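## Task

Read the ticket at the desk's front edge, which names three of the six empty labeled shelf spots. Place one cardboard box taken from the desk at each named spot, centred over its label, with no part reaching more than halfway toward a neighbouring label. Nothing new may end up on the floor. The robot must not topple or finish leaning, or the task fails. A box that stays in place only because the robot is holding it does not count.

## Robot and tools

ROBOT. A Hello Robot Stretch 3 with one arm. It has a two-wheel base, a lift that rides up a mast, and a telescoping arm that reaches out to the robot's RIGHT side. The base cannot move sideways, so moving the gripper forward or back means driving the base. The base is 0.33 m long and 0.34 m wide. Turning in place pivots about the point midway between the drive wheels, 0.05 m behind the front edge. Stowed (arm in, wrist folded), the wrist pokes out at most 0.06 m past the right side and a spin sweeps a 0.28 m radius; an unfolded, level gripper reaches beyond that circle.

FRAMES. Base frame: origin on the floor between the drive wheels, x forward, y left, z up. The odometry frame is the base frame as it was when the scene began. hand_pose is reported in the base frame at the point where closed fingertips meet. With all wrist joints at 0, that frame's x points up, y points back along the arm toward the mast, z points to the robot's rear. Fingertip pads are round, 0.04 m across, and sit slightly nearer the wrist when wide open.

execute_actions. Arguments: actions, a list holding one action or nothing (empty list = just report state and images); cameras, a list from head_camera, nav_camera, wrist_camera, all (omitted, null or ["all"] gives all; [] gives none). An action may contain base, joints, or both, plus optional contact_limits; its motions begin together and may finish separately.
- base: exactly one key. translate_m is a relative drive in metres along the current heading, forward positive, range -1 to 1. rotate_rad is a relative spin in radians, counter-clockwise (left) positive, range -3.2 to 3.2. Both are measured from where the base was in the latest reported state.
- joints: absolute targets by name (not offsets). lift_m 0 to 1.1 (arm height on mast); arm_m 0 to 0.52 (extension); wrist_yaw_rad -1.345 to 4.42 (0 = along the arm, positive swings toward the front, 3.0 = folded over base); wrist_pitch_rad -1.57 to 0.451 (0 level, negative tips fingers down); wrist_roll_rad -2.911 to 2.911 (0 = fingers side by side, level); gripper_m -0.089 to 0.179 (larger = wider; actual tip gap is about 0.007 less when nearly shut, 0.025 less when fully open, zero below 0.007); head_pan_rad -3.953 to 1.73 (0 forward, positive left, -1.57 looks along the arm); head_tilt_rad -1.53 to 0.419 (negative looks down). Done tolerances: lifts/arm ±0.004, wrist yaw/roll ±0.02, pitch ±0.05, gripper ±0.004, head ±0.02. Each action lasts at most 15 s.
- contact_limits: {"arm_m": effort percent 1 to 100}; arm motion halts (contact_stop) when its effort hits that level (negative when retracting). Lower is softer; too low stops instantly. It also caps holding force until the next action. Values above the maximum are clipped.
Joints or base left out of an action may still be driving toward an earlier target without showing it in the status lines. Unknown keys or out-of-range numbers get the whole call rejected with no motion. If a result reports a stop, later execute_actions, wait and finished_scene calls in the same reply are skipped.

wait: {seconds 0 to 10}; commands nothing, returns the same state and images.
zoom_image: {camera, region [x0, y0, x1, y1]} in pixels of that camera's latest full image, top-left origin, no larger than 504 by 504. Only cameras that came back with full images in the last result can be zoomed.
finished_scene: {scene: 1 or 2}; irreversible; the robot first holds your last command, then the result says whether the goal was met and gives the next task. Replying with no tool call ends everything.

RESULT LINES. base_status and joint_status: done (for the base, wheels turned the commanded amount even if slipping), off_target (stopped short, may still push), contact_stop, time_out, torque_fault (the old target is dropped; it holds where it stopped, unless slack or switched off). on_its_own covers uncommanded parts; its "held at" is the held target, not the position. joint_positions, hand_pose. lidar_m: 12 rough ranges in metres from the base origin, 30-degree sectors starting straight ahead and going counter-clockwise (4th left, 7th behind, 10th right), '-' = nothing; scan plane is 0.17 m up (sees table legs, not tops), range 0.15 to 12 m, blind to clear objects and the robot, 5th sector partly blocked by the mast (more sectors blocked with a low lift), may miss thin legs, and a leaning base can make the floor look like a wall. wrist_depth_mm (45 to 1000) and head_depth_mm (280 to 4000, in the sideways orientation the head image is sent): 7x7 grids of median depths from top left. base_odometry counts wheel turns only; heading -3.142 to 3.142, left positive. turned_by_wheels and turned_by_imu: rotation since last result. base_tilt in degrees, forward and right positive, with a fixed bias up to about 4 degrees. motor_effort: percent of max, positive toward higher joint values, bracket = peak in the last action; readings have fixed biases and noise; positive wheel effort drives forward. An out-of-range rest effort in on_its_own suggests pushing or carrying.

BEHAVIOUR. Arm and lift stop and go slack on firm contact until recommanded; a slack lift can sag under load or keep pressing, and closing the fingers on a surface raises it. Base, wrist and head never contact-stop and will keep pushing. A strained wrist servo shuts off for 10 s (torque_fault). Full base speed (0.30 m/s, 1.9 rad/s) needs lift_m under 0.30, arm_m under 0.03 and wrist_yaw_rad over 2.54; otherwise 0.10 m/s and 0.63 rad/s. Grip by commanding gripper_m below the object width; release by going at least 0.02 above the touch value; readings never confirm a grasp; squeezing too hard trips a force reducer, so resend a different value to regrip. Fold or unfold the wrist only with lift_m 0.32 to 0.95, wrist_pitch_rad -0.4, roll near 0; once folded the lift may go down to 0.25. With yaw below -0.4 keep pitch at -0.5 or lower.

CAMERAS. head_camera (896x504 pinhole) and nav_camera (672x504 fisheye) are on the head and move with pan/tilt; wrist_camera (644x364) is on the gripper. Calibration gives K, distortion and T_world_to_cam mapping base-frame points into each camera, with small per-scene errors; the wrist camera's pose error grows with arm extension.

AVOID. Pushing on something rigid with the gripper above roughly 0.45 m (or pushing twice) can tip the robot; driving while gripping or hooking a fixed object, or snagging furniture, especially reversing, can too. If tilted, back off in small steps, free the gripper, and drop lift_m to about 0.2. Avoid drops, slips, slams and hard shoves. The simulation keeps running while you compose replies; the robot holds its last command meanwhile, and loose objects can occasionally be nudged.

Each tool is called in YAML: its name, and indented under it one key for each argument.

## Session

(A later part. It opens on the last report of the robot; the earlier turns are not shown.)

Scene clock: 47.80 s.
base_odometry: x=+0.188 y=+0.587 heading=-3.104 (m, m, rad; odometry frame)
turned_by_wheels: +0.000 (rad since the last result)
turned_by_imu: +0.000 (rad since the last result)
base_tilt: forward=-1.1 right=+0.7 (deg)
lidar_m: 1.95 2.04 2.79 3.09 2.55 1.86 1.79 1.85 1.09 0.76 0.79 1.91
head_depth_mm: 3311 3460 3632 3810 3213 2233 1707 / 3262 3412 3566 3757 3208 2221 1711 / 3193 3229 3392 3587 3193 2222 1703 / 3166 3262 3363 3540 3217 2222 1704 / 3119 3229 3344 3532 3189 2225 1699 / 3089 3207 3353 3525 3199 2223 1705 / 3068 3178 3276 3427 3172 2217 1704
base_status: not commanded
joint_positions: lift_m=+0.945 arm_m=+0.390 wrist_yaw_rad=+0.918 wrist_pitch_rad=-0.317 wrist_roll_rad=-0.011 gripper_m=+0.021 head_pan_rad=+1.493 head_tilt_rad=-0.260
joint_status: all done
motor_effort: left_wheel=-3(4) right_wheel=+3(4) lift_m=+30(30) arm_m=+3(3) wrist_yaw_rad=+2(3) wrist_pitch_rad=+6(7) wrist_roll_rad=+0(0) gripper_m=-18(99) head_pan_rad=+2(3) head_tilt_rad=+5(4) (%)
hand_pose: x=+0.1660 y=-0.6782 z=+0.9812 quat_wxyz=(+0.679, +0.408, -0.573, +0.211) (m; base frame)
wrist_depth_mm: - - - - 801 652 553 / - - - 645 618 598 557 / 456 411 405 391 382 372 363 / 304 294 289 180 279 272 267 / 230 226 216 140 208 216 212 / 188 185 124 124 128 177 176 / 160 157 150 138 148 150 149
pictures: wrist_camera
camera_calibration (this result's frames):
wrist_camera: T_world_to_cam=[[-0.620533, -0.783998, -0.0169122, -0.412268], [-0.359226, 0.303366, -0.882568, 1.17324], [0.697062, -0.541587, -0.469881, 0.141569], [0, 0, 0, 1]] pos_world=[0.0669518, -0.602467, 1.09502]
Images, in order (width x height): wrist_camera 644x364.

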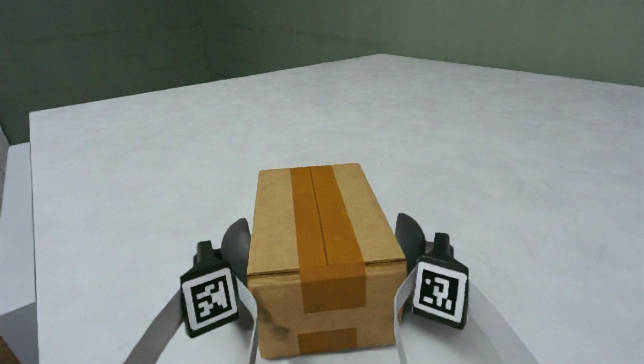

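execute_actions:
  actions:
    - {"joints":{"lift_m":0.97,"arm_m":0.08,"wrist_yaw_rad":1.3}}
  cameras: []

execute_actions:
  actions:
    - {"base":{"rotate_rad":1.378},"joints":{"lift_m":0.7,"arm_m":0,"wrist_yaw_rad":2.62}}
  cameras: []

execute_actions:
  actions:
    - {"base":{"translate_m":0.61},"joints":{"lift_m":0.29}}
  cameras: []

execute_actions:
  actions:
    - {"base":{"translate_m":1},"joints":{"head_pan_rad":0.9,"head_tilt_rad":-0.35}}
  cameras: ["head_camera"]

execute_actions:
  actions:
    - {"base":{"translate_m":1}}
  cameras: []

execute_actions:
  actions:
    - {"base":{"rotate_rad":1.775},"joints":{"lift_m":0.53,"wrist_yaw_rad":0,"head_tilt_rad":-0.9,"head_pan_rad":-1.57}}

Scene clock: 52.67 s.
base_odometry: x=+0.188 y=+0.587 heading=-3.104 (m, m, rad; odometry frame)
turned_by_wheels: +0.000 (rad since the last result)
turned_by_imu: +0.001 (rad since the last result)
base_tilt: forward=-1.1 right=+0.6 (deg)
lidar_m: 1.94 2.03 2.78 3.09 2.55 1.86 1.79 1.86 1.09 0.76 0.79 1.91
head_depth_mm: 3294 3458 3606 3789 3192 2223 1716 / 3267 3400 3593 3724 3228 2228 1710 / 3203 3265 3403 3562 3210 2217 1706 / 3144 3258 3343 3516 3220 2219 1713 / 3092 3239 3375 3500 3179 2212 1711 / 3074 3205 3347 3504 3182 2213 1695 / 3047 3168 3270 3355 3156 2221 1700
base_status: not commanded
joint_positions: lift_m=+0.970 arm_m=+0.080 wrist_yaw_rad=+1.299 wrist_pitch_rad=-0.323 wrist_roll_rad=-0.011 gripper_m=+0.021 head_pan_rad=+1.493 head_tilt_rad=-0.260
joint_status: all done
motor_effort: left_wheel=-3(3) right_wheel=+3(3) lift_m=+37(40) arm_m=-1(2) wrist_yaw_rad=+1(7) wrist_pitch_rad=+10(9) wrist_roll_rad=+0(0) gripper_m=-19(19) head_pan_rad=+2(3) head_tilt_rad=+4(3) (%)
hand_pose: x=+0.2052 y=-0.2886 z=+1.0043 quat_wxyz=(+0.628, +0.511, -0.483, +0.334) (m; base frame)
wrist_depth_mm: - - - - - - 939 / - - - - - 679 662 / - - - - 555 442 427 / - - - 180 - 367 314 / - - - 140 - - - / - - 124 125 127 - - / - - - 138 - - 622
pictures: none
No camera images: the call's "cameras" was empty. Leave "cameras" out to get every camera's image.

Scene clock: 55.97 s.
base_odometry: x=+0.188 y=+0.587 heading=-1.726 (m, m, rad; odometry frame)
turned_by_wheels: +1.378 (rad since the last result)
turned_by_imu: +1.390 (rad since the last result)
base_tilt: forward=-1.1 right=+0.6 (deg)
lidar_m: 3.11 3.11 2.00 1.79 1.80 1.09 0.75 0.79 1.63 1.95 1.95 2.38
head_depth_mm: 1902 1980 2086 2178 2328 2238 1706 / 1833 1919 2004 2107 2235 2223 1711 / 1768 1850 1937 2031 2133 2182 1711 / 1706 1782 1852 1949 2034 2123 1712 / 1651 1719 1794 1880 1958 2029 1708 / 1602 1678 1732 1810 1892 1992 1706 / 1553 1617 1675 1745 1828 1907 1706
base_status: done
joint_positions: lift_m=+0.700 arm_m=+0.000 wrist_yaw_rad=+2.617 wrist_pitch_rad=-0.324 wrist_roll_rad=-0.011 gripper_m=+0.021 head_pan_rad=+1.493 head_tilt_rad=-0.260
joint_status: all done
motor_effort: left_wheel=-4(10) right_wheel=+3(7) lift_m=+30(28) arm_m=-1(3) wrist_yaw_rad=+3(6) wrist_pitch_rad=+10(10) wrist_roll_rad=+0(0) gripper_m=-19(20) head_pan_rad=+3(4) head_tilt_rad=+4(5) (%)
hand_pose: x=+0.0966 y=+0.0584 z=+0.7344 quat_wxyz=(+0.292, +0.700, -0.069, +0.648) (m; base frame)
wrist_depth_mm: - - - - - - - / - - - - - - - / - - - - - - - / - - - 182 - - - / - - - 140 - - - / - - 124 125 127 - - / 981 970 898 138 886 912 903
pictures: none
No camera images: the call's "cameras" was empty. Leave "cameras" out to get every camera's image.

Scene clock: 62.27 s.
base_odometry: x=+0.093 y=-0.015 heading=-1.727 (m, m, rad; odometry frame)
turned_by_wheels: +0.000 (rad since the last result)
turned_by_imu: -0.001 (rad since the last result)
base_tilt: forward=-1.1 right=+0.6 (deg)
lidar_m: 2.49 2.55 2.13 1.91 1.92 1.66 1.35 1.57 2.04 1.82 1.85 2.23
head_depth_mm: 2033 2116 2238 2297 2479 2235 1723 / 1952 2032 2154 2230 2375 2216 1710 / 1893 1978 2059 2133 2278 2222 1710 / 1828 1896 1989 2069 2200 2226 1706 / 1763 1844 1935 2003 2110 2153 1704 / 1717 1779 1853 1935 2044 2092 1709 / 1663 1726 1784 1867 1950 2044 1703
base_status: done
joint_positions: lift_m=+0.290 arm_m=+0.000 wrist_yaw_rad=+2.618 wrist_pitch_rad=-0.325 wrist_roll_rad=-0.011 gripper_m=+0.021 head_pan_rad=+1.493 head_tilt_rad=-0.260
joint_status: all done
motor_effort: left_wheel=-4(13) right_wheel=+3(10) lift_m=+30(30) arm_m=-1(1) wrist_yaw_rad=+3(3) wrist_pitch_rad=+10(10) wrist_roll_rad=+0(0) gripper_m=-19(18) head_pan_rad=+2(3) head_tilt_rad=+5(5) (%)
hand_pose: x=+0.0964 y=+0.0584 z=+0.3243 quat_wxyz=(+0.292, +0.700, -0.069, +0.648) (m; base frame)
wrist_depth_mm: - - - - - - - / - - - - - - - / - - - - - - - / 908 907 867 182 852 830 846 / 705 694 669 141 629 661 662 / 569 575 124 125 127 559 534 / 494 486 476 137 462 471 462
pictures: none
No camera images: the call's "cameras" was empty. Leave "cameras" out to get every camera's image.

Scene clock: 67.33 s.
base_odometry: x=-0.062 y=-1.003 heading=-1.727 (m, m, rad; odometry frame)
turned_by_wheels: +0.000 (rad since the last result)
turned_by_imu: -0.003 (rad since the last result)
base_tilt: forward=-1.1 right=+0.6 (deg)
lidar_m: 1.59 1.52 2.12 2.11 2.11 2.54 2.31 2.51 1.84 1.65 1.66 1.58
head_depth_mm: 1675 1755 1826 1917 2024 1992 1562 / 1781 1862 1889 1961 2115 1971 1564 / 1890 2006 2051 2093 2196 1970 1564 / 2041 2145 2215 2284 2387 1967 1563 / 2187 2332 2339 2376 2441 1956 1557 / 2366 2502 2659 2819 2655 1971 1562 / 2288 2397 2485 2591 2605 1951 1561
base_status: done
joint_positions: lift_m=+0.290 arm_m=+0.000 wrist_yaw_rad=+2.618 wrist_pitch_rad=-0.325 wrist_roll_rad=-0.011 gripper_m=+0.021 head_pan_rad=+0.907 head_tilt_rad=-0.346
joint_status: all done
motor_effort: left_wheel=-3(10) right_wheel=+3(11) lift_m=+30(30) arm_m=-1(1) wrist_yaw_rad=+3(3) wrist_pitch_rad=+10(10) wrist_roll_rad=+0(0) gripper_m=-18(19) head_pan_rad=-1(24) head_tilt_rad=-2(11) (%)
hand_pose: x=+0.0964 y=+0.0584 z=+0.3243 quat_wxyz=(+0.292, +0.700, -0.069, +0.648) (m; base frame)
wrist_depth_mm: - - - - - - - / - - - - - - - / - - - - - - - / 895 892 902 181 848 853 839 / 716 704 672 140 663 665 673 / 587 579 124 124 128 556 549 / 485 492 473 138 461 472 463
pictures: head_camera (sideways: a quarter turn clockwise sets it upright)
camera_calibration (this result's frames):
head_camera: T_world_to_cam=[[-0.201743, -0.23601, -0.950578, 1.25517], [-0.767266, 0.641319, 0.00361065, 0.00515662], [0.608772, 0.730074, -0.310464, 0.358813], [0, 0, 0, 1]] pos_world=[0.038742, 0.0309653, 1.30451]
Images, in order (width x height): head_camera 896x504.

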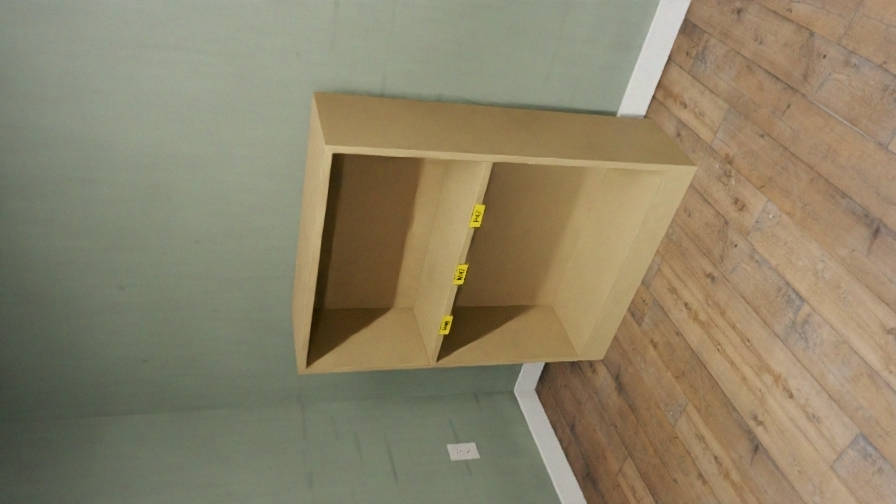

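Scene clock: 72.40 s.
base_odometry: x=-0.217 y=-1.991 heading=-1.727 (m, m, rad; odometry frame)
turned_by_wheels: +0.000 (rad since the last result)
turned_by_imu: -0.003 (rad since the last result)
base_tilt: forward=-1.1 right=+0.6 (deg)
lidar_m: 0.77 0.76 0.68 1.13 2.31 2.77 3.31 2.62 1.63 1.03 1.04 0.61
head_depth_mm: 695 724 758 769 588 883 937 / 731 770 813 770 898 959 988 / 661 705 756 755 871 961 990 / 584 618 655 682 748 806 870 / 970 1034 1099 1175 1257 1358 1442 / 1053 1119 1200 1294 1384 1485 1513 / 1149 1226 1296 1205 1266 1334 1400
base_status: done
joint_positions: lift_m=+0.290 arm_m=+0.000 wrist_yaw_rad=+2.618 wrist_pitch_rad=-0.325 wrist_roll_rad=-0.011 gripper_m=+0.021 head_pan_rad=+0.907 head_tilt_rad=-0.346
joint_status: not commanded
motor_effort: left_wheel=-3(8) right_wheel=+2(9) lift_m=+30(30) arm_m=-1(1) wrist_yaw_rad=+3(3) wrist_pitch_rad=+10(10) wrist_roll_rad=+0(0) gripper_m=-19(18) head_pan_rad=-1(2) head_tilt_rad=-2(3) (%)
hand_pose: x=+0.0964 y=+0.0584 z=+0.3243 quat_wxyz=(+0.292, +0.700, -0.069, +0.648) (m; base frame)
wrist_depth_mm: - - - - 731 659 558 / - - - - 782 685 583 / - - - - 827 721 595 / 923 899 885 180 691 648 614 / 694 717 684 141 576 546 509 / 582 567 124 124 127 539 452 / 494 493 472 138 458 476 454
pictures: none
No camera images: the call's "cameras" was empty. Leave "cameras" out to get every camera's image.

Scene clock: 76.17 s.
base_odometry: x=-0.217 y=-1.991 heading=+0.048 (m, m, rad; odometry frame)
turned_by_wheels: +1.775 (rad since the last result)
turned_by_imu: +1.790 (rad since the last result)
base_tilt: forward=-1.1 right=+0.6 (deg)
lidar_m: 2.31 2.39 3.28 3.30 2.05 1.51 1.03 1.07 0.61 0.78 0.67 1.13
head_depth_mm: 557 812 916 970 1016 1297 1162 / 554 808 955 1078 1009 1257 1197 / 550 809 956 1077 1006 1255 - / 545 805 950 1072 963 1236 - / 543 805 950 1066 999 1249 1149 / 539 804 950 1064 997 1245 1148 / 535 806 949 1064 993 1242 1146
base_status: done
joint_positions: lift_m=+0.530 arm_m=+0.000 wrist_yaw_rad=+0.003 wrist_pitch_rad=-0.325 wrist_roll_rad=-0.011 gripper_m=+0.021 head_pan_rad=-1.563 head_tilt_rad=-0.889
joint_status: all done
motor_effort: left_wheel=-4(13) right_wheel=+3(9) lift_m=+36(37) arm_m=-1(1) wrist_yaw_rad=-3(5) wrist_pitch_rad=+10(10) wrist_roll_rad=+0(0) gripper_m=-19(20) head_pan_rad=-2(33) head_tilt_rad=-5(33) (%)
hand_pose: x=-0.0209 y=-0.3804 z=+0.5640 quat_wxyz=(+0.702, +0.116, -0.694, -0.113) (m; base frame)
wrist_depth_mm: 476 474 478 475 474 477 379 / 498 505 510 517 516 497 378 / 534 545 543 537 539 535 379 / 471 461 454 181 431 433 381 / 365 361 342 140 330 343 340 / 494 689 124 125 127 541 402 / 535 643 619 138 610 547 451
pictures: head_camera (sideways: a quarter turn clockwise sets it upright), nav_camera (sideways: a quarter turn counterclockwise sets it upright), wrist_camera
camera_calibration (this result's frames):
head_camera: T_world_to_cam=[[0.00757403, 0.75692, -0.653464, 0.8665], [0.99967, -0.021773, -0.0136333, 0.0168243], [-0.0245471, -0.653145, -0.756835, 0.943415], [0, 0, 0, 1]] pos_world=[-0.000223526, -0.0393177, 1.28047]
nav_camera: T_world_to_cam=[[0.0180937, -0.739077, 0.673378, -0.834654], [-0.99868, 0.0190237, 0.0477142, -0.00166193], [-0.0480746, -0.673353, -0.737757, 0.923714], [0, 0, 0, 1]] pos_world=[0.0578494, 0.00514346, 1.24359]
wrist_camera: T_world_to_cam=[[-0.999762, 0.0139768, -0.0167733, -0.00624428], [0.0214096, 0.476966, -0.878661, 0.719307], [-0.00428061, -0.878811, -0.477151, 0.0983054], [0, 0, 0, 1]] pos_world=[-0.0212221, -0.256606, 0.678829]
Images, in order (width x height): head_camera 896x504, nav_camera 672x504, wrist_camera 644x364.

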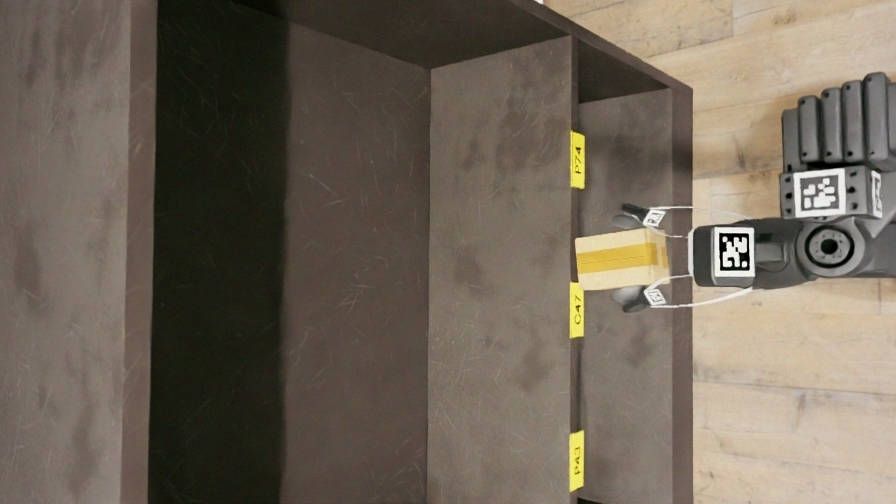

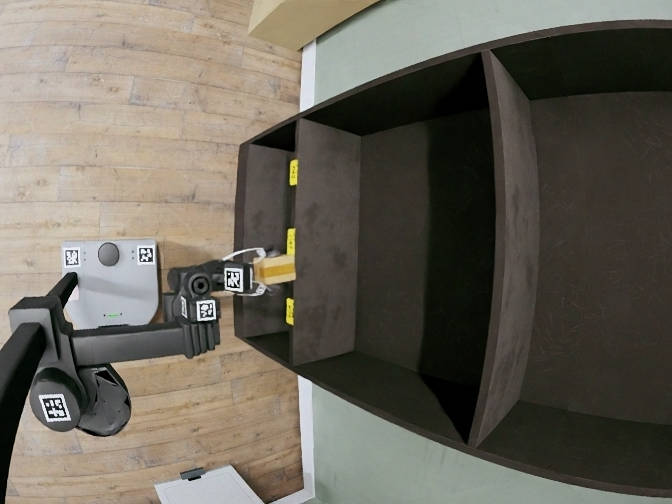

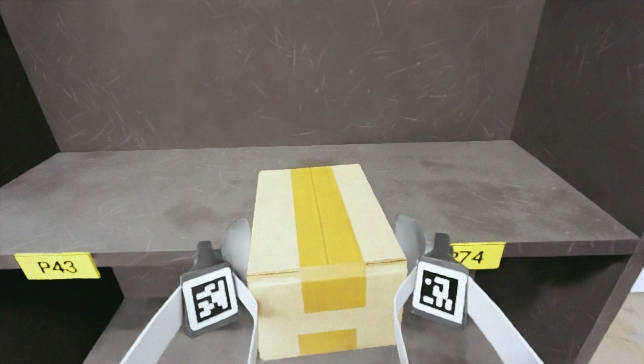

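execute_actions:
  actions:
    - {"base":{"translate_m":-0.145},"joints":{"arm_m":0.25,"lift_m":0.47}}
  cameras: []

execute_actions:
  actions:
    - {"joints":{"lift_m":0.452}}
  cameras: []

execute_actions:
  actions:
    - {"joints":{"gripper_m":0.12}}
  cameras: []

execute_actions:
  actions:
    - {"joints":{"arm_m":0.05,"lift_m":0.46}}
  cameras: ["wrist_camera"]

Scene clock: 80.37 s.
base_odometry: x=-0.362 y=-1.998 heading=+0.048 (m, m, rad; odometry frame)
turned_by_wheels: +0.000 (rad since the last result)
turned_by_imu: +0.001 (rad since the last result)
base_tilt: forward=-1.1 right=+0.7 (deg)
lidar_m: 2.45 2.55 3.50 3.31 1.85 1.35 0.89 0.91 0.54 0.78 0.80 0.77
head_depth_mm: 518 543 1000 1291 1467 1302 1162 / 552 725 783 850 1423 1297 1169 / 549 802 950 1061 1007 1251 1160 / 545 802 946 1059 - 1251 1153 / 543 800 946 1068 1002 1250 1150 / 538 797 945 1062 998 1246 1151 / 533 798 946 1058 995 1245 1147
base_status: done
joint_positions: lift_m=+0.470 arm_m=+0.250 wrist_yaw_rad=+0.002 wrist_pitch_rad=-0.325 wrist_roll_rad=-0.011 gripper_m=+0.021 head_pan_rad=-1.563 head_tilt_rad=-0.889
joint_status: all done
motor_effort: left_wheel=-4(11) right_wheel=+3(5) lift_m=+30(34) arm_m=+3(3) wrist_yaw_rad=-2(2) wrist_pitch_rad=+10(10) wrist_roll_rad=+0(0) gripper_m=-19(19) head_pan_rad=-2(2) head_tilt_rad=-6(5) (%)
hand_pose: x=-0.0211 y=-0.6299 z=+0.5042 quat_wxyz=(+0.702, +0.116, -0.694, -0.113) (m; base frame)
wrist_depth_mm: 245 247 247 245 247 248 208 / 263 267 264 263 265 265 209 / 285 287 285 286 285 282 211 / 305 304 302 181 301 298 211 / 264 260 249 141 239 247 213 / 215 212 124 124 127 205 196 / 182 180 174 138 170 174 172
pictures: none
No camera images: the call's "cameras" was empty. Leave "cameras" out to get every camera's image.

Scene clock: 81.27 s.
base_odometry: x=-0.362 y=-1.998 heading=+0.048 (m, m, rad; odometry frame)
turned_by_wheels: +0.000 (rad since the last result)
turned_by_imu: +0.000 (rad since the last result)
base_tilt: forward=-1.1 right=+0.7 (deg)
lidar_m: 2.45 2.55 3.49 3.29 1.85 1.35 0.89 0.92 0.54 0.77 0.80 0.77
head_depth_mm: 518 543 1002 1292 1465 1304 1162 / 552 724 781 850 1422 1302 1170 / 550 802 948 1061 998 1256 1151 / 546 802 947 1072 - 1251 1153 / 542 800 946 1067 1002 1250 1151 / 539 801 943 1062 1000 1245 1152 / 534 799 942 1059 993 1241 1147
base_status: not commanded
joint_positions: lift_m=+0.452 arm_m=+0.250 wrist_yaw_rad=+0.002 wrist_pitch_rad=-0.325 wrist_roll_rad=-0.011 gripper_m=+0.021 head_pan_rad=-1.563 head_tilt_rad=-0.889
joint_status: all done
motor_effort: left_wheel=-4(4) right_wheel=+4(3) lift_m=+30(33) arm_m=+3(3) wrist_yaw_rad=-2(2) wrist_pitch_rad=+10(10) wrist_roll_rad=+0(0) gripper_m=-18(19) head_pan_rad=-2(3) head_tilt_rad=-4(5) (%)
hand_pose: x=-0.0211 y=-0.6299 z=+0.4862 quat_wxyz=(+0.702, +0.116, -0.694, -0.113) (m; base frame)
wrist_depth_mm: 248 248 246 249 246 247 207 / 264 264 264 267 266 262 209 / 285 283 286 285 285 279 211 / 300 295 291 180 280 275 212 / 233 233 221 141 212 219 204 / 191 189 124 125 127 181 180 / 161 160 153 138 151 155 153
pictures: none
No camera images: the call's "cameras" was empty. Leave "cameras" out to get every camera's image.

Scene clock: 82.77 s.
base_odometry: x=-0.362 y=-1.998 heading=+0.048 (m, m, rad; odometry frame)
turned_by_wheels: +0.000 (rad since the last result)
turned_by_imu: +0.000 (rad since the last result)
base_tilt: forward=-1.1 right=+0.6 (deg)
lidar_m: 2.45 2.55 3.48 3.30 1.85 1.35 0.89 0.92 0.54 0.78 0.79 0.78
head_depth_mm: 517 543 1002 1295 1461 1302 1162 / 553 724 781 850 1421 1301 1171 / 549 800 951 1060 996 1259 1146 / 546 804 945 1074 - 1256 1151 / 543 799 945 1069 1000 1251 1152 / 538 801 946 1063 996 1247 1151 / 534 800 942 1061 997 1246 1147
base_status: not commanded
joint_positions: lift_m=+0.452 arm_m=+0.250 wrist_yaw_rad=+0.002 wrist_pitch_rad=-0.322 wrist_roll_rad=-0.011 gripper_m=+0.120 head_pan_rad=-1.563 head_tilt_rad=-0.889
joint_status: all done
motor_effort: left_wheel=-4(4) right_wheel=+3(2) lift_m=+30(30) arm_m=+3(3) wrist_yaw_rad=-2(2) wrist_pitch_rad=+9(10) wrist_roll_rad=+0(0) gripper_m=+0(86) head_pan_rad=-1(2) head_tilt_rad=-5(4) (%)
hand_pose: x=-0.0211 y=-0.6302 z=+0.4869 quat_wxyz=(+0.702, +0.115, -0.694, -0.112) (m; base frame)
wrist_depth_mm: 246 246 246 247 247 248 209 / 264 267 265 263 264 266 209 / 284 285 285 287 286 281 210 / 299 298 297 188 285 278 211 / 234 235 220 146 214 226 204 / 193 199 176 126 171 - 179 / 165 155 155 137 150 152 154
pictures: none
No camera images: the call's "cameras" was empty. Leave "cameras" out to get every camera's image.

Scene clock: 85.47 s.
base_odometry: x=-0.362 y=-1.998 heading=+0.048 (m, m, rad; odometry frame)
turned_by_wheels: +0.000 (rad since the last result)
turned_by_imu: +0.001 (rad since the last result)
base_tilt: forward=-1.1 right=+0.6 (deg)
lidar_m: 2.45 2.54 3.48 3.31 1.85 1.35 0.89 0.92 0.54 0.78 0.79 0.77
head_depth_mm: 517 543 1003 1295 1467 1305 1162 / 553 722 782 852 1419 1297 1183 / 550 805 947 1063 1005 1264 - / 546 801 951 1060 1001 1251 1119 / 542 800 948 1065 1001 1249 1153 / 538 799 944 1063 997 1243 1148 / 534 797 944 1059 995 1243 1148
base_status: not commanded
joint_positions: lift_m=+0.460 arm_m=+0.050 wrist_yaw_rad=+0.002 wrist_pitch_rad=-0.321 wrist_roll_rad=-0.011 gripper_m=+0.120 head_pan_rad=-1.563 head_tilt_rad=-0.889
joint_status: all done
motor_effort: left_wheel=-4(4) right_wheel=+3(2) lift_m=+36(40) arm_m=-1(4) wrist_yaw_rad=-2(2) wrist_pitch_rad=+9(9) wrist_roll_rad=+0(0) gripper_m=+0(0) head_pan_rad=-2(3) head_tilt_rad=-5(5) (%)
hand_pose: x=-0.0211 y=-0.4308 z=+0.4950 quat_wxyz=(+0.702, +0.114, -0.694, -0.112) (m; base frame)
wrist_depth_mm: 427 423 423 430 428 301 202 / 458 450 455 455 460 308 212 / 459 448 438 313 422 307 238 / 324 317 309 307 304 285 603 / 262 262 261 258 262 259 694 / 626 635 627 628 623 - 732 / 588 549 558 558 544 371 638
pictures: wrist_camera
camera_calibration (this result's frames):
wrist_camera: T_world_to_cam=[[-0.999747, 0.0148873, -0.016843, -0.00649934], [0.021884, 0.473277, -0.880642, 0.682147], [-0.00513894, -0.880788, -0.473483, 0.018369], [0, 0, 0, 1]] pos_world=[-0.0213314, -0.306569, 0.609315]
Images, in order (width x height): wrist_camera 644x364.

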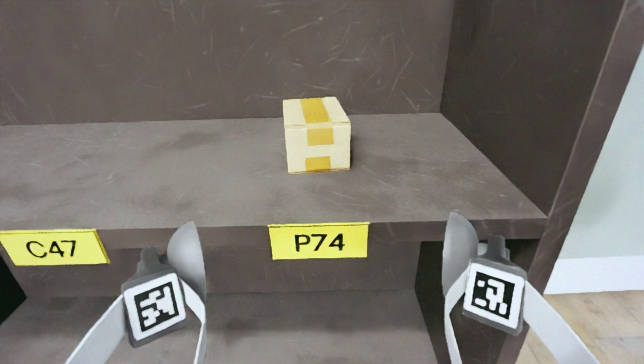

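execute_actions:
  actions:
    - {"base":{"rotate_rad":1.328},"joints":{"lift_m":0.29,"arm_m":0,"wrist_yaw_rad":2.62,"gripper_m":0.04}}
  cameras: []

execute_actions:
  actions:
    - {"base":{"translate_m":1}}
  cameras: []

execute_actions:
  actions:
    - {"base":{"translate_m":1}}
  cameras: []

execute_actions:
  actions:
    - {"base":{"translate_m":0.65},"joints":{"lift_m":0.9}}
  cameras: []

execute_actions:
  actions:
    - {"base":{"rotate_rad":1.815},"joints":{"lift_m":1.0,"wrist_yaw_rad":-0.38,"gripper_m":0.179,"head_pan_rad":-1.57,"head_tilt_rad":-0.4}}

execute_actions:
  actions:
    - {"joints":{"arm_m":0.33}}
  cameras: ["wrist_camera"]

Scene clock: 92.37 s.
base_odometry: x=-0.362 y=-1.998 heading=+1.376 (m, m, rad; odometry frame)
turned_by_wheels: +1.328 (rad since the last result)
turned_by_imu: +1.339 (rad since the last result)
base_tilt: forward=-1.1 right=+0.6 (deg)
lidar_m: 3.31 2.46 1.49 0.89 0.89 0.96 0.54 0.78 0.78 1.26 2.46 2.88
head_depth_mm: 1193 1416 1574 1606 1306 1245 1161 / 1161 1351 1619 1707 1471 1297 1162 / 1531 1431 1663 1703 1478 1295 1179 / 1900 2155 1973 1708 1463 1288 1189 / 2366 2475 2010 1695 1468 1291 1168 / 2283 2442 1998 1690 1456 1286 1152 / 2227 2426 1972 1686 1453 1274 1148
base_status: done
joint_positions: lift_m=+0.290 arm_m=+0.000 wrist_yaw_rad=+2.617 wrist_pitch_rad=-0.320 wrist_roll_rad=-0.011 gripper_m=+0.040 head_pan_rad=-1.563 head_tilt_rad=-0.889
joint_status: all done
motor_effort: left_wheel=-3(13) right_wheel=+2(10) lift_m=+30(28) arm_m=-1(4) wrist_yaw_rad=+4(5) wrist_pitch_rad=+8(9) wrist_roll_rad=+0(0) gripper_m=-1(86) head_pan_rad=-2(2) head_tilt_rad=-5(5) (%)
hand_pose: x=+0.0968 y=+0.0588 z=+0.3254 quat_wxyz=(+0.290, +0.700, -0.070, +0.649) (m; base frame)
wrist_depth_mm: - - - - - - - / - - - - - - - / - - - - - - - / 952 922 865 892 871 879 847 / 698 730 710 704 698 660 657 / 584 582 597 565 - 561 556 / 490 489 472 480 471 470 464
pictures: none
No camera images: the call's "cameras" was empty. Leave "cameras" out to get every camera's image.

Scene clock: 97.43 s.
base_odometry: x=-0.168 y=-1.017 heading=+1.376 (m, m, rad; odometry frame)
turned_by_wheels: +0.000 (rad since the last result)
turned_by_imu: -0.003 (rad since the last result)
base_tilt: forward=-1.1 right=+0.7 (deg)
lidar_m: 2.33 2.50 1.77 1.54 1.55 1.49 1.54 1.54 1.74 2.21 2.22 2.59
head_depth_mm: 2376 2519 2048 1715 1480 1304 1160 / 2316 2513 2034 1708 1479 1298 1160 / 2244 2452 2028 1710 1476 1290 1180 / 2167 2408 2013 1687 1467 1286 1187 / 2106 2342 2017 1698 1457 1287 1166 / 2059 2305 2006 1689 1456 1286 1150 / 2008 2245 1987 1682 1459 1280 1146
base_status: done
joint_positions: lift_m=+0.290 arm_m=+0.000 wrist_yaw_rad=+2.617 wrist_pitch_rad=-0.320 wrist_roll_rad=-0.011 gripper_m=+0.040 head_pan_rad=-1.563 head_tilt_rad=-0.889
joint_status: not commanded
motor_effort: left_wheel=-3(9) right_wheel=+3(10) lift_m=+30(30) arm_m=-1(1) wrist_yaw_rad=+4(4) wrist_pitch_rad=+8(8) wrist_roll_rad=+0(0) gripper_m=+2(0) head_pan_rad=-2(2) head_tilt_rad=-6(5) (%)
hand_pose: x=+0.0967 y=+0.0588 z=+0.3254 quat_wxyz=(+0.290, +0.700, -0.070, +0.649) (m; base frame)
wrist_depth_mm: - - - - - - - / - - - - - - - / - - - - - - - / 935 901 913 909 870 842 839 / 730 717 717 700 705 673 655 / 594 575 592 570 - 562 548 / 501 495 470 487 471 476 468
pictures: none
No camera images: the call's "cameras" was empty. Leave "cameras" out to get every camera's image.

Scene clock: 102.50 s.
base_odometry: x=+0.026 y=-0.036 heading=+1.376 (m, m, rad; odometry frame)
turned_by_wheels: +0.000 (rad since the last result)
turned_by_imu: -0.003 (rad since the last result)
base_tilt: forward=-1.1 right=+0.6 (deg)
lidar_m: 1.39 1.57 2.02 1.76 1.79 2.09 2.55 2.48 2.26 1.97 1.97 1.73
head_depth_mm: 2119 2398 2052 1720 1480 1304 1168 / 2047 2334 2038 1718 1485 1300 1160 / 1987 2274 2017 1698 1469 1296 1179 / 1933 2230 2023 1696 1463 1287 1188 / 1869 2158 2023 1692 1465 1286 1165 / 1827 2084 2005 1690 1460 1284 1150 / 1775 2039 1996 1678 1454 1283 1147
base_status: done
joint_positions: lift_m=+0.290 arm_m=+0.000 wrist_yaw_rad=+2.618 wrist_pitch_rad=-0.320 wrist_roll_rad=-0.011 gripper_m=+0.040 head_pan_rad=-1.563 head_tilt_rad=-0.889
joint_status: not commanded
motor_effort: left_wheel=-3(9) right_wheel=+2(11) lift_m=+30(30) arm_m=-1(1) wrist_yaw_rad=+3(3) wrist_pitch_rad=+8(8) wrist_roll_rad=+0(0) gripper_m=+0(0) head_pan_rad=-2(1) head_tilt_rad=-4(5) (%)
hand_pose: x=+0.0967 y=+0.0588 z=+0.3254 quat_wxyz=(+0.290, +0.700, -0.070, +0.649) (m; base frame)
wrist_depth_mm: - - - - - - - / - - - - - - - / - - - - - - - / 937 932 902 880 867 830 826 / 727 711 705 694 714 680 654 / 575 576 592 565 - 565 545 / 493 493 477 482 477 468 472
pictures: none
No camera images: the call's "cameras" was empty. Leave "cameras" out to get every camera's image.

Scene clock: 109.63 s.
base_odometry: x=+0.152 y=+0.602 heading=+1.375 (m, m, rad; odometry frame)
turned_by_wheels: +0.000 (rad since the last result)
turned_by_imu: -0.001 (rad since the last result)
base_tilt: forward=-1.1 right=+0.6 (deg)
lidar_m: 0.75 0.75 1.05 1.93 1.93 2.27 3.09 3.12 2.09 1.81 1.81 1.09
head_depth_mm: 1935 2275 2042 1789 - 1281 1164 / 1875 2197 2044 1796 - 1276 1163 / 1825 2118 2029 1702 - 1260 1159 / 1755 2047 2010 1743 - - - / 1724 1974 2010 1739 - 1288 - / 1669 1915 2012 1684 1468 1290 1184 / 1632 1857 1991 1694 1456 1281 1146
base_status: done
joint_positions: lift_m=+0.900 arm_m=+0.000 wrist_yaw_rad=+2.618 wrist_pitch_rad=-0.320 wrist_roll_rad=-0.011 gripper_m=+0.040 head_pan_rad=-1.563 head_tilt_rad=-0.889
joint_status: all done
motor_effort: left_wheel=-3(8) right_wheel=+2(9) lift_m=+36(39) arm_m=-1(1) wrist_yaw_rad=+2(3) wrist_pitch_rad=+8(8) wrist_roll_rad=+0(0) gripper_m=+0(0) head_pan_rad=-1(2) head_tilt_rad=-6(5) (%)
hand_pose: x=+0.0966 y=+0.0588 z=+0.9352 quat_wxyz=(+0.290, +0.700, -0.070, +0.649) (m; base frame)
wrist_depth_mm: - - - - - - 914 / - - - - 596 518 435 / - - - - - - - / - - - - - 980 - / - - - - - 829 - / - - - - - - - / - - - - - - -
pictures: none
No camera images: the call's "cameras" was empty. Leave "cameras" out to get every camera's image.

Scene clock: 113.50 s.
base_odometry: x=+0.152 y=+0.602 heading=-3.093 (m, m, rad; odometry frame)
turned_by_wheels: +1.815 (rad since the last result)
turned_by_imu: +1.831 (rad since the last result)
base_tilt: forward=-1.1 right=+0.6 (deg)
lidar_m: 1.93 2.02 2.77 3.10 2.57 1.88 1.81 1.88 1.09 0.75 0.79 1.88
head_depth_mm: 1171 1247 1327 941 709 - - / 1170 1243 1314 937 707 - - / 1162 1237 1316 936 705 - - / 1149 1234 1305 932 672 - - / 1131 1224 1301 930 669 1070 1393 / 1123 1223 1293 929 668 1033 1387 / 1117 1213 1283 923 667 1034 1173
base_status: done
joint_positions: lift_m=+1.000 arm_m=+0.000 wrist_yaw_rad=-0.377 wrist_pitch_rad=-0.319 wrist_roll_rad=-0.011 gripper_m=+0.179 head_pan_rad=-1.563 head_tilt_rad=-0.409
joint_status: all done
motor_effort: left_wheel=-4(10) right_wheel=+3(7) lift_m=+36(39) arm_m=-1(1) wrist_yaw_rad=-3(4) wrist_pitch_rad=+8(8) wrist_roll_rad=+0(0) gripper_m=+0(90) head_pan_rad=-2(2) head_tilt_rad=+4(31) (%)
hand_pose: x=-0.1083 y=-0.3643 z=+1.0353 quat_wxyz=(+0.669, -0.019, -0.703, -0.242) (m; base frame)
wrist_depth_mm: 819 868 942 - - - - / 824 881 929 915 837 - - / 594 581 481 514 476 529 560 / 415 406 403 396 441 - - / 321 334 354 - - - - / - 783 - - - - - / - 684 - - - - -
pictures: head_camera (sideways: a quarter turn clockwise sets it upright), nav_camera (sideways: a quarter turn counterclockwise sets it upright), wrist_camera
camera_calibration (this result's frames):
head_camera: T_world_to_cam=[[0.0107491, 0.369177, -0.929297, 1.22609], [0.999683, -0.025135, 0.00157796, -0.00297526], [-0.0227753, -0.929019, -0.36933, 0.439274], [0, 0, 0, 1]] pos_world=[-0.000200368, -0.0446239, 1.30164]
nav_camera: T_world_to_cam=[[0.0148727, -0.344137, 0.938801, -1.1807], [-0.998813, 0.0384501, 0.0299181, 0.0214828], [-0.046393, -0.938132, -0.343157, 0.410322], [0, 0, 0, 1]] pos_world=[0.0580535, -0.0222124, 1.2486]
wrist_camera: T_world_to_cam=[[-0.923358, 0.38357, -0.0168646, 0.0570406], [0.194927, 0.430496, -0.881293, 1.13225], [-0.330777, -0.817036, -0.47227, 0.319003], [0, 0, 0, 1]] pos_world=[-0.0625196, -0.248673, 1.14946]
Images, in order (width x height): head_camera 896x504, nav_camera 672x504, wrist_camera 644x364.

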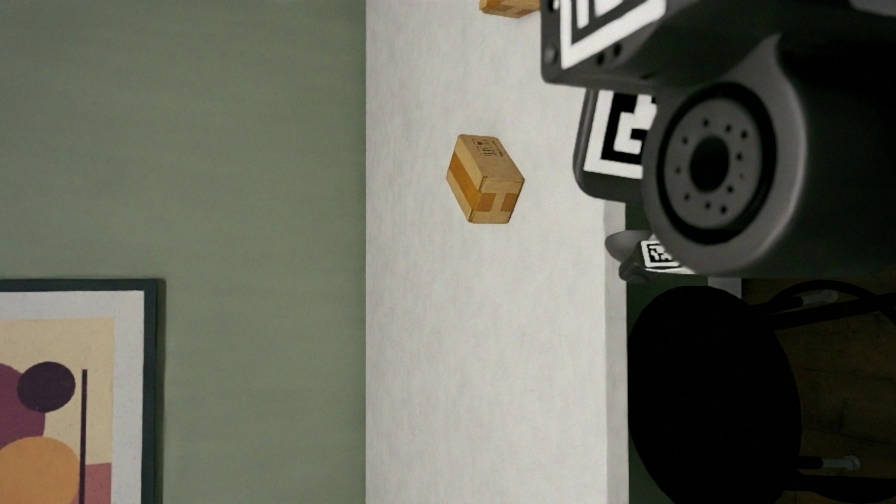

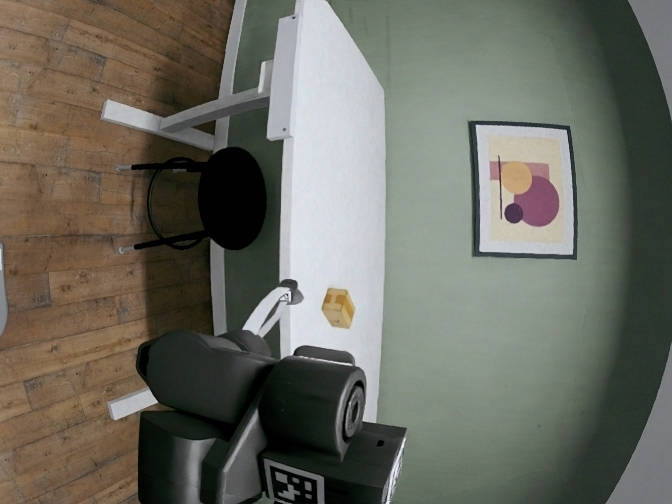

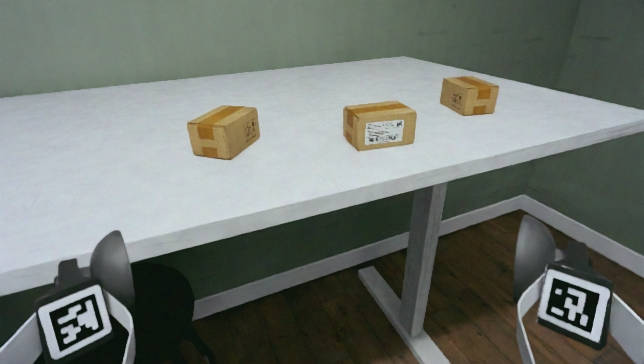

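Scene clock: 117.13 s.
base_odometry: x=+0.152 y=+0.602 heading=-3.093 (m, m, rad; odometry frame)
turned_by_wheels: +0.000 (rad since the last result)
turned_by_imu: +0.001 (rad since the last result)
base_tilt: forward=-1.1 right=+0.6 (deg)
lidar_m: 1.92 2.02 2.76 3.11 2.57 1.88 1.81 1.88 1.09 0.75 0.78 1.89
head_depth_mm: 1172 1251 1325 - 645 1697 1482 / 1164 1243 1311 882 675 1693 1477 / 1160 1235 1295 - 673 1676 1472 / 1151 1229 1295 - 671 1660 1478 / 1131 1224 1302 931 670 1068 1392 / 1125 1214 1291 928 669 1031 1400 / 1119 1212 1285 926 666 1033 1169
base_status: not commanded
joint_positions: lift_m=+1.000 arm_m=+0.330 wrist_yaw_rad=-0.378 wrist_pitch_rad=-0.319 wrist_roll_rad=-0.011 gripper_m=+0.179 head_pan_rad=-1.563 head_tilt_rad=-0.408
joint_status: all done
motor_effort: left_wheel=-4(4) right_wheel=+4(4) lift_m=+36(36) arm_m=+3(3) wrist_yaw_rad=-2(3) wrist_pitch_rad=+8(8) wrist_roll_rad=+0(0) gripper_m=+0(1) head_pan_rad=-3(2) head_tilt_rad=+4(4) (%)
hand_pose: x=-0.1085 y=-0.6938 z=+1.0353 quat_wxyz=(+0.669, -0.019, -0.703, -0.242) (m; base frame)
wrist_depth_mm: 557 612 683 748 835 955 - / 593 660 712 771 856 834 - / 585 568 551 534 528 520 515 / 413 405 397 392 384 384 373 / 321 321 314 226 303 313 226 / 269 256 247 193 249 248 194 / - 217 203 183 212 210 201
pictures: wrist_camera
camera_calibration (this result's frames):
wrist_camera: T_world_to_cam=[[-0.923005, 0.384418, -0.0168645, 0.18384], [0.195323, 0.430316, -0.881293, 1.27403], [-0.331528, -0.816732, -0.47227, 0.0499121], [0, 0, 0, 1]] pos_world=[-0.0626147, -0.578142, 1.14947]
Images, in order (width x height): wrist_camera 644x364.

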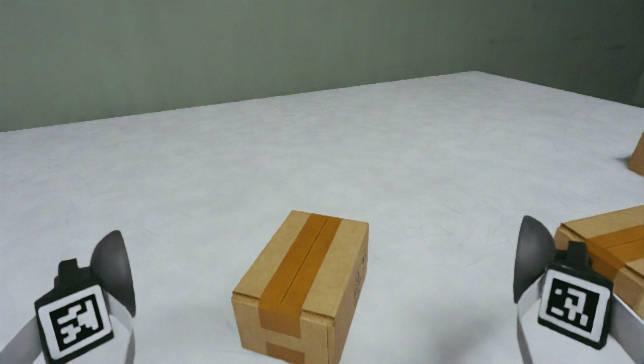

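execute_actions:
  actions:
    - {"joints":{"lift_m":0.946,"arm_m":0.362,"gripper_m":0.15}}
  cameras: ["wrist_camera"]

execute_actions:
  actions:
    - {"joints":{"gripper_m":0.02}}
  cameras: []

execute_actions:
  actions:
    - {"joints":{"lift_m":0.965}}
  cameras: ["wrist_camera"]

Scene clock: 119.57 s.
base_odometry: x=+0.152 y=+0.602 heading=-3.093 (m, m, rad; odometry frame)
turned_by_wheels: +0.000 (rad since the last result)
turned_by_imu: +0.000 (rad since the last result)
base_tilt: forward=-1.1 right=+0.6 (deg)
lidar_m: 1.93 2.02 2.75 3.10 2.57 1.88 1.81 1.88 1.09 0.75 0.79 1.89
head_depth_mm: 1168 1246 1330 1004 - 1701 1442 / 1163 1241 1323 - 672 1683 1476 / 1159 1238 1314 - 642 1673 1476 / 1150 1227 1302 - 640 1662 1474 / 1132 1223 1298 929 670 1067 1397 / 1122 1220 1290 928 668 1034 1399 / 1121 1210 1282 925 668 1032 1174
base_status: not commanded
joint_positions: lift_m=+0.946 arm_m=+0.362 wrist_yaw_rad=-0.378 wrist_pitch_rad=-0.319 wrist_roll_rad=-0.011 gripper_m=+0.150 head_pan_rad=-1.563 head_tilt_rad=-0.408
joint_status: all done
motor_effort: left_wheel=-4(4) right_wheel=+3(2) lift_m=+29(29) arm_m=+3(8) wrist_yaw_rad=-1(2) wrist_pitch_rad=+8(8) wrist_roll_rad=+0(0) gripper_m=+1(88) head_pan_rad=-1(2) head_tilt_rad=+4(3) (%)
hand_pose: x=-0.1085 y=-0.7258 z=+0.9815 quat_wxyz=(+0.669, -0.019, -0.703, -0.242) (m; base frame)
wrist_depth_mm: 542 595 645 710 817 905 - / 571 603 658 634 613 594 585 / 414 409 396 392 385 374 364 / 296 293 286 179 264 273 269 / 230 232 214 141 210 224 204 / 187 - 171 125 174 - 176 / - 152 151 136 152 151 149
pictures: wrist_camera
camera_calibration (this result's frames):
wrist_camera: T_world_to_cam=[[-0.923005, 0.384418, -0.0168645, 0.195235], [0.195323, 0.430316, -0.881293, 1.24043], [-0.331528, -0.816732, -0.47227, -0.00160572], [0, 0, 0, 1]] pos_world=[-0.0626147, -0.610143, 1.09572]
Images, in order (width x height): wrist_camera 644x364.

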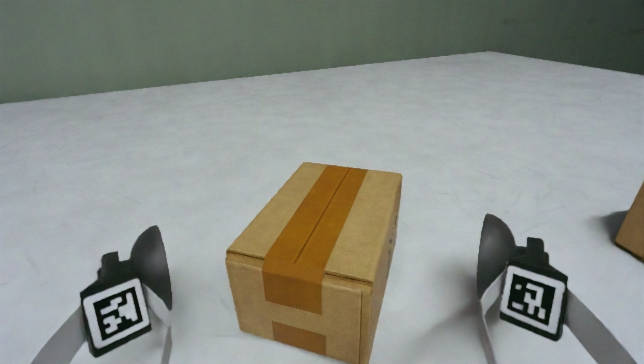

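Scene clock: 121.37 s.
base_odometry: x=+0.152 y=+0.602 heading=-3.093 (m, m, rad; odometry frame)
turned_by_wheels: +0.000 (rad since the last result)
turned_by_imu: +0.000 (rad since the last result)
base_tilt: forward=-1.1 right=+0.7 (deg)
lidar_m: 1.93 2.02 2.76 3.12 2.57 1.88 1.81 1.88 1.09 0.75 0.79 1.89
head_depth_mm: 1168 1251 1332 1006 - 1711 1450 / 1169 1243 1323 - 674 1691 1479 / 1163 1236 1313 - 644 1671 1476 / 1152 1228 1301 - 640 1666 1472 / 1128 1222 1301 929 670 1069 1402 / 1125 1220 1287 930 669 1033 1395 / 1115 1206 1282 927 668 1030 1171
base_status: not commanded
joint_positions: lift_m=+0.946 arm_m=+0.362 wrist_yaw_rad=-0.378 wrist_pitch_rad=-0.319 wrist_roll_rad=-0.011 gripper_m=+0.021 head_pan_rad=-1.563 head_tilt_rad=-0.408
joint_status: all done
motor_effort: left_wheel=-3(4) right_wheel=+2(3) lift_m=+29(29) arm_m=+3(3) wrist_yaw_rad=-2(2) wrist_pitch_rad=+8(8) wrist_roll_rad=+0(0) gripper_m=-17(97) head_pan_rad=-2(3) head_tilt_rad=+3(3) (%)
hand_pose: x=-0.1085 y=-0.7258 z=+0.9815 quat_wxyz=(+0.669, -0.019, -0.703, -0.242) (m; base frame)
wrist_depth_mm: 545 580 650 722 808 926 - / 567 611 644 636 610 589 583 / 420 412 400 392 384 374 368 / 297 290 286 179 261 274 271 / 229 228 224 139 200 215 204 / 187 185 131 124 120 178 176 / 157 157 151 137 146 152 149
pictures: none
No camera images: the call's "cameras" was empty. Leave "cameras" out to get every camera's image.

Scene clock: 122.27 s.
base_odometry: x=+0.152 y=+0.602 heading=-3.093 (m, m, rad; odometry frame)
turned_by_wheels: +0.000 (rad since the last result)
turned_by_imu: +0.000 (rad since the last result)
base_tilt: forward=-1.1 right=+0.7 (deg)
lidar_m: 1.93 2.01 2.76 3.11 2.58 1.88 1.81 1.88 1.09 0.75 0.79 1.89
head_depth_mm: 1169 1253 1331 1079 - 1711 1484 / 1168 1246 1321 - 645 1682 1477 / 1160 1240 1309 - 671 1677 1474 / 1152 1229 1303 - 640 1660 1474 / 1129 1222 1298 932 669 1070 1397 / 1121 1215 1295 929 669 1036 1400 / 1122 1213 1283 925 668 1032 1173
base_status: not commanded
joint_positions: lift_m=+0.965 arm_m=+0.362 wrist_yaw_rad=-0.378 wrist_pitch_rad=-0.325 wrist_roll_rad=-0.011 gripper_m=+0.021 head_pan_rad=-1.563 head_tilt_rad=-0.408
joint_status: all done
motor_effort: left_wheel=-3(4) right_wheel=+3(3) lift_m=+37(40) arm_m=+3(3) wrist_yaw_rad=-2(3) wrist_pitch_rad=+10(11) wrist_roll_rad=+0(0) gripper_m=-19(18) head_pan_rad=-2(3) head_tilt_rad=+4(3) (%)
hand_pose: x=-0.1083 y=-0.7252 z=+0.9988 quat_wxyz=(+0.668, -0.017, -0.703, -0.244) (m; base frame)
wrist_depth_mm: 538 598 652 736 795 920 - / 574 615 667 692 697 645 636 / 472 451 445 433 427 412 406 / 331 324 322 182 292 307 300 / 256 254 251 140 224 242 231 / 209 209 131 125 120 200 197 / 177 177 170 137 164 170 169
pictures: wrist_camera
camera_calibration (this result's frames):
wrist_camera: T_world_to_cam=[[-0.922968, 0.384511, -0.0167646, 0.19549], [0.197281, 0.435247, -0.878431, 1.25631], [-0.33047, -0.814071, -0.477576, 0.0144519], [0, 0, 0, 1]] pos_world=[-0.062638, -0.610207, 1.11376]
Images, in order (width x height): wrist_camera 644x364.

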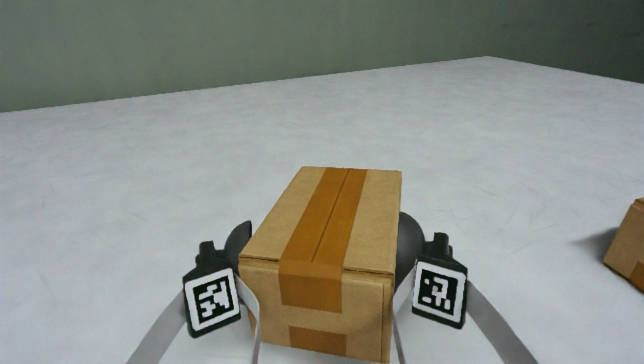

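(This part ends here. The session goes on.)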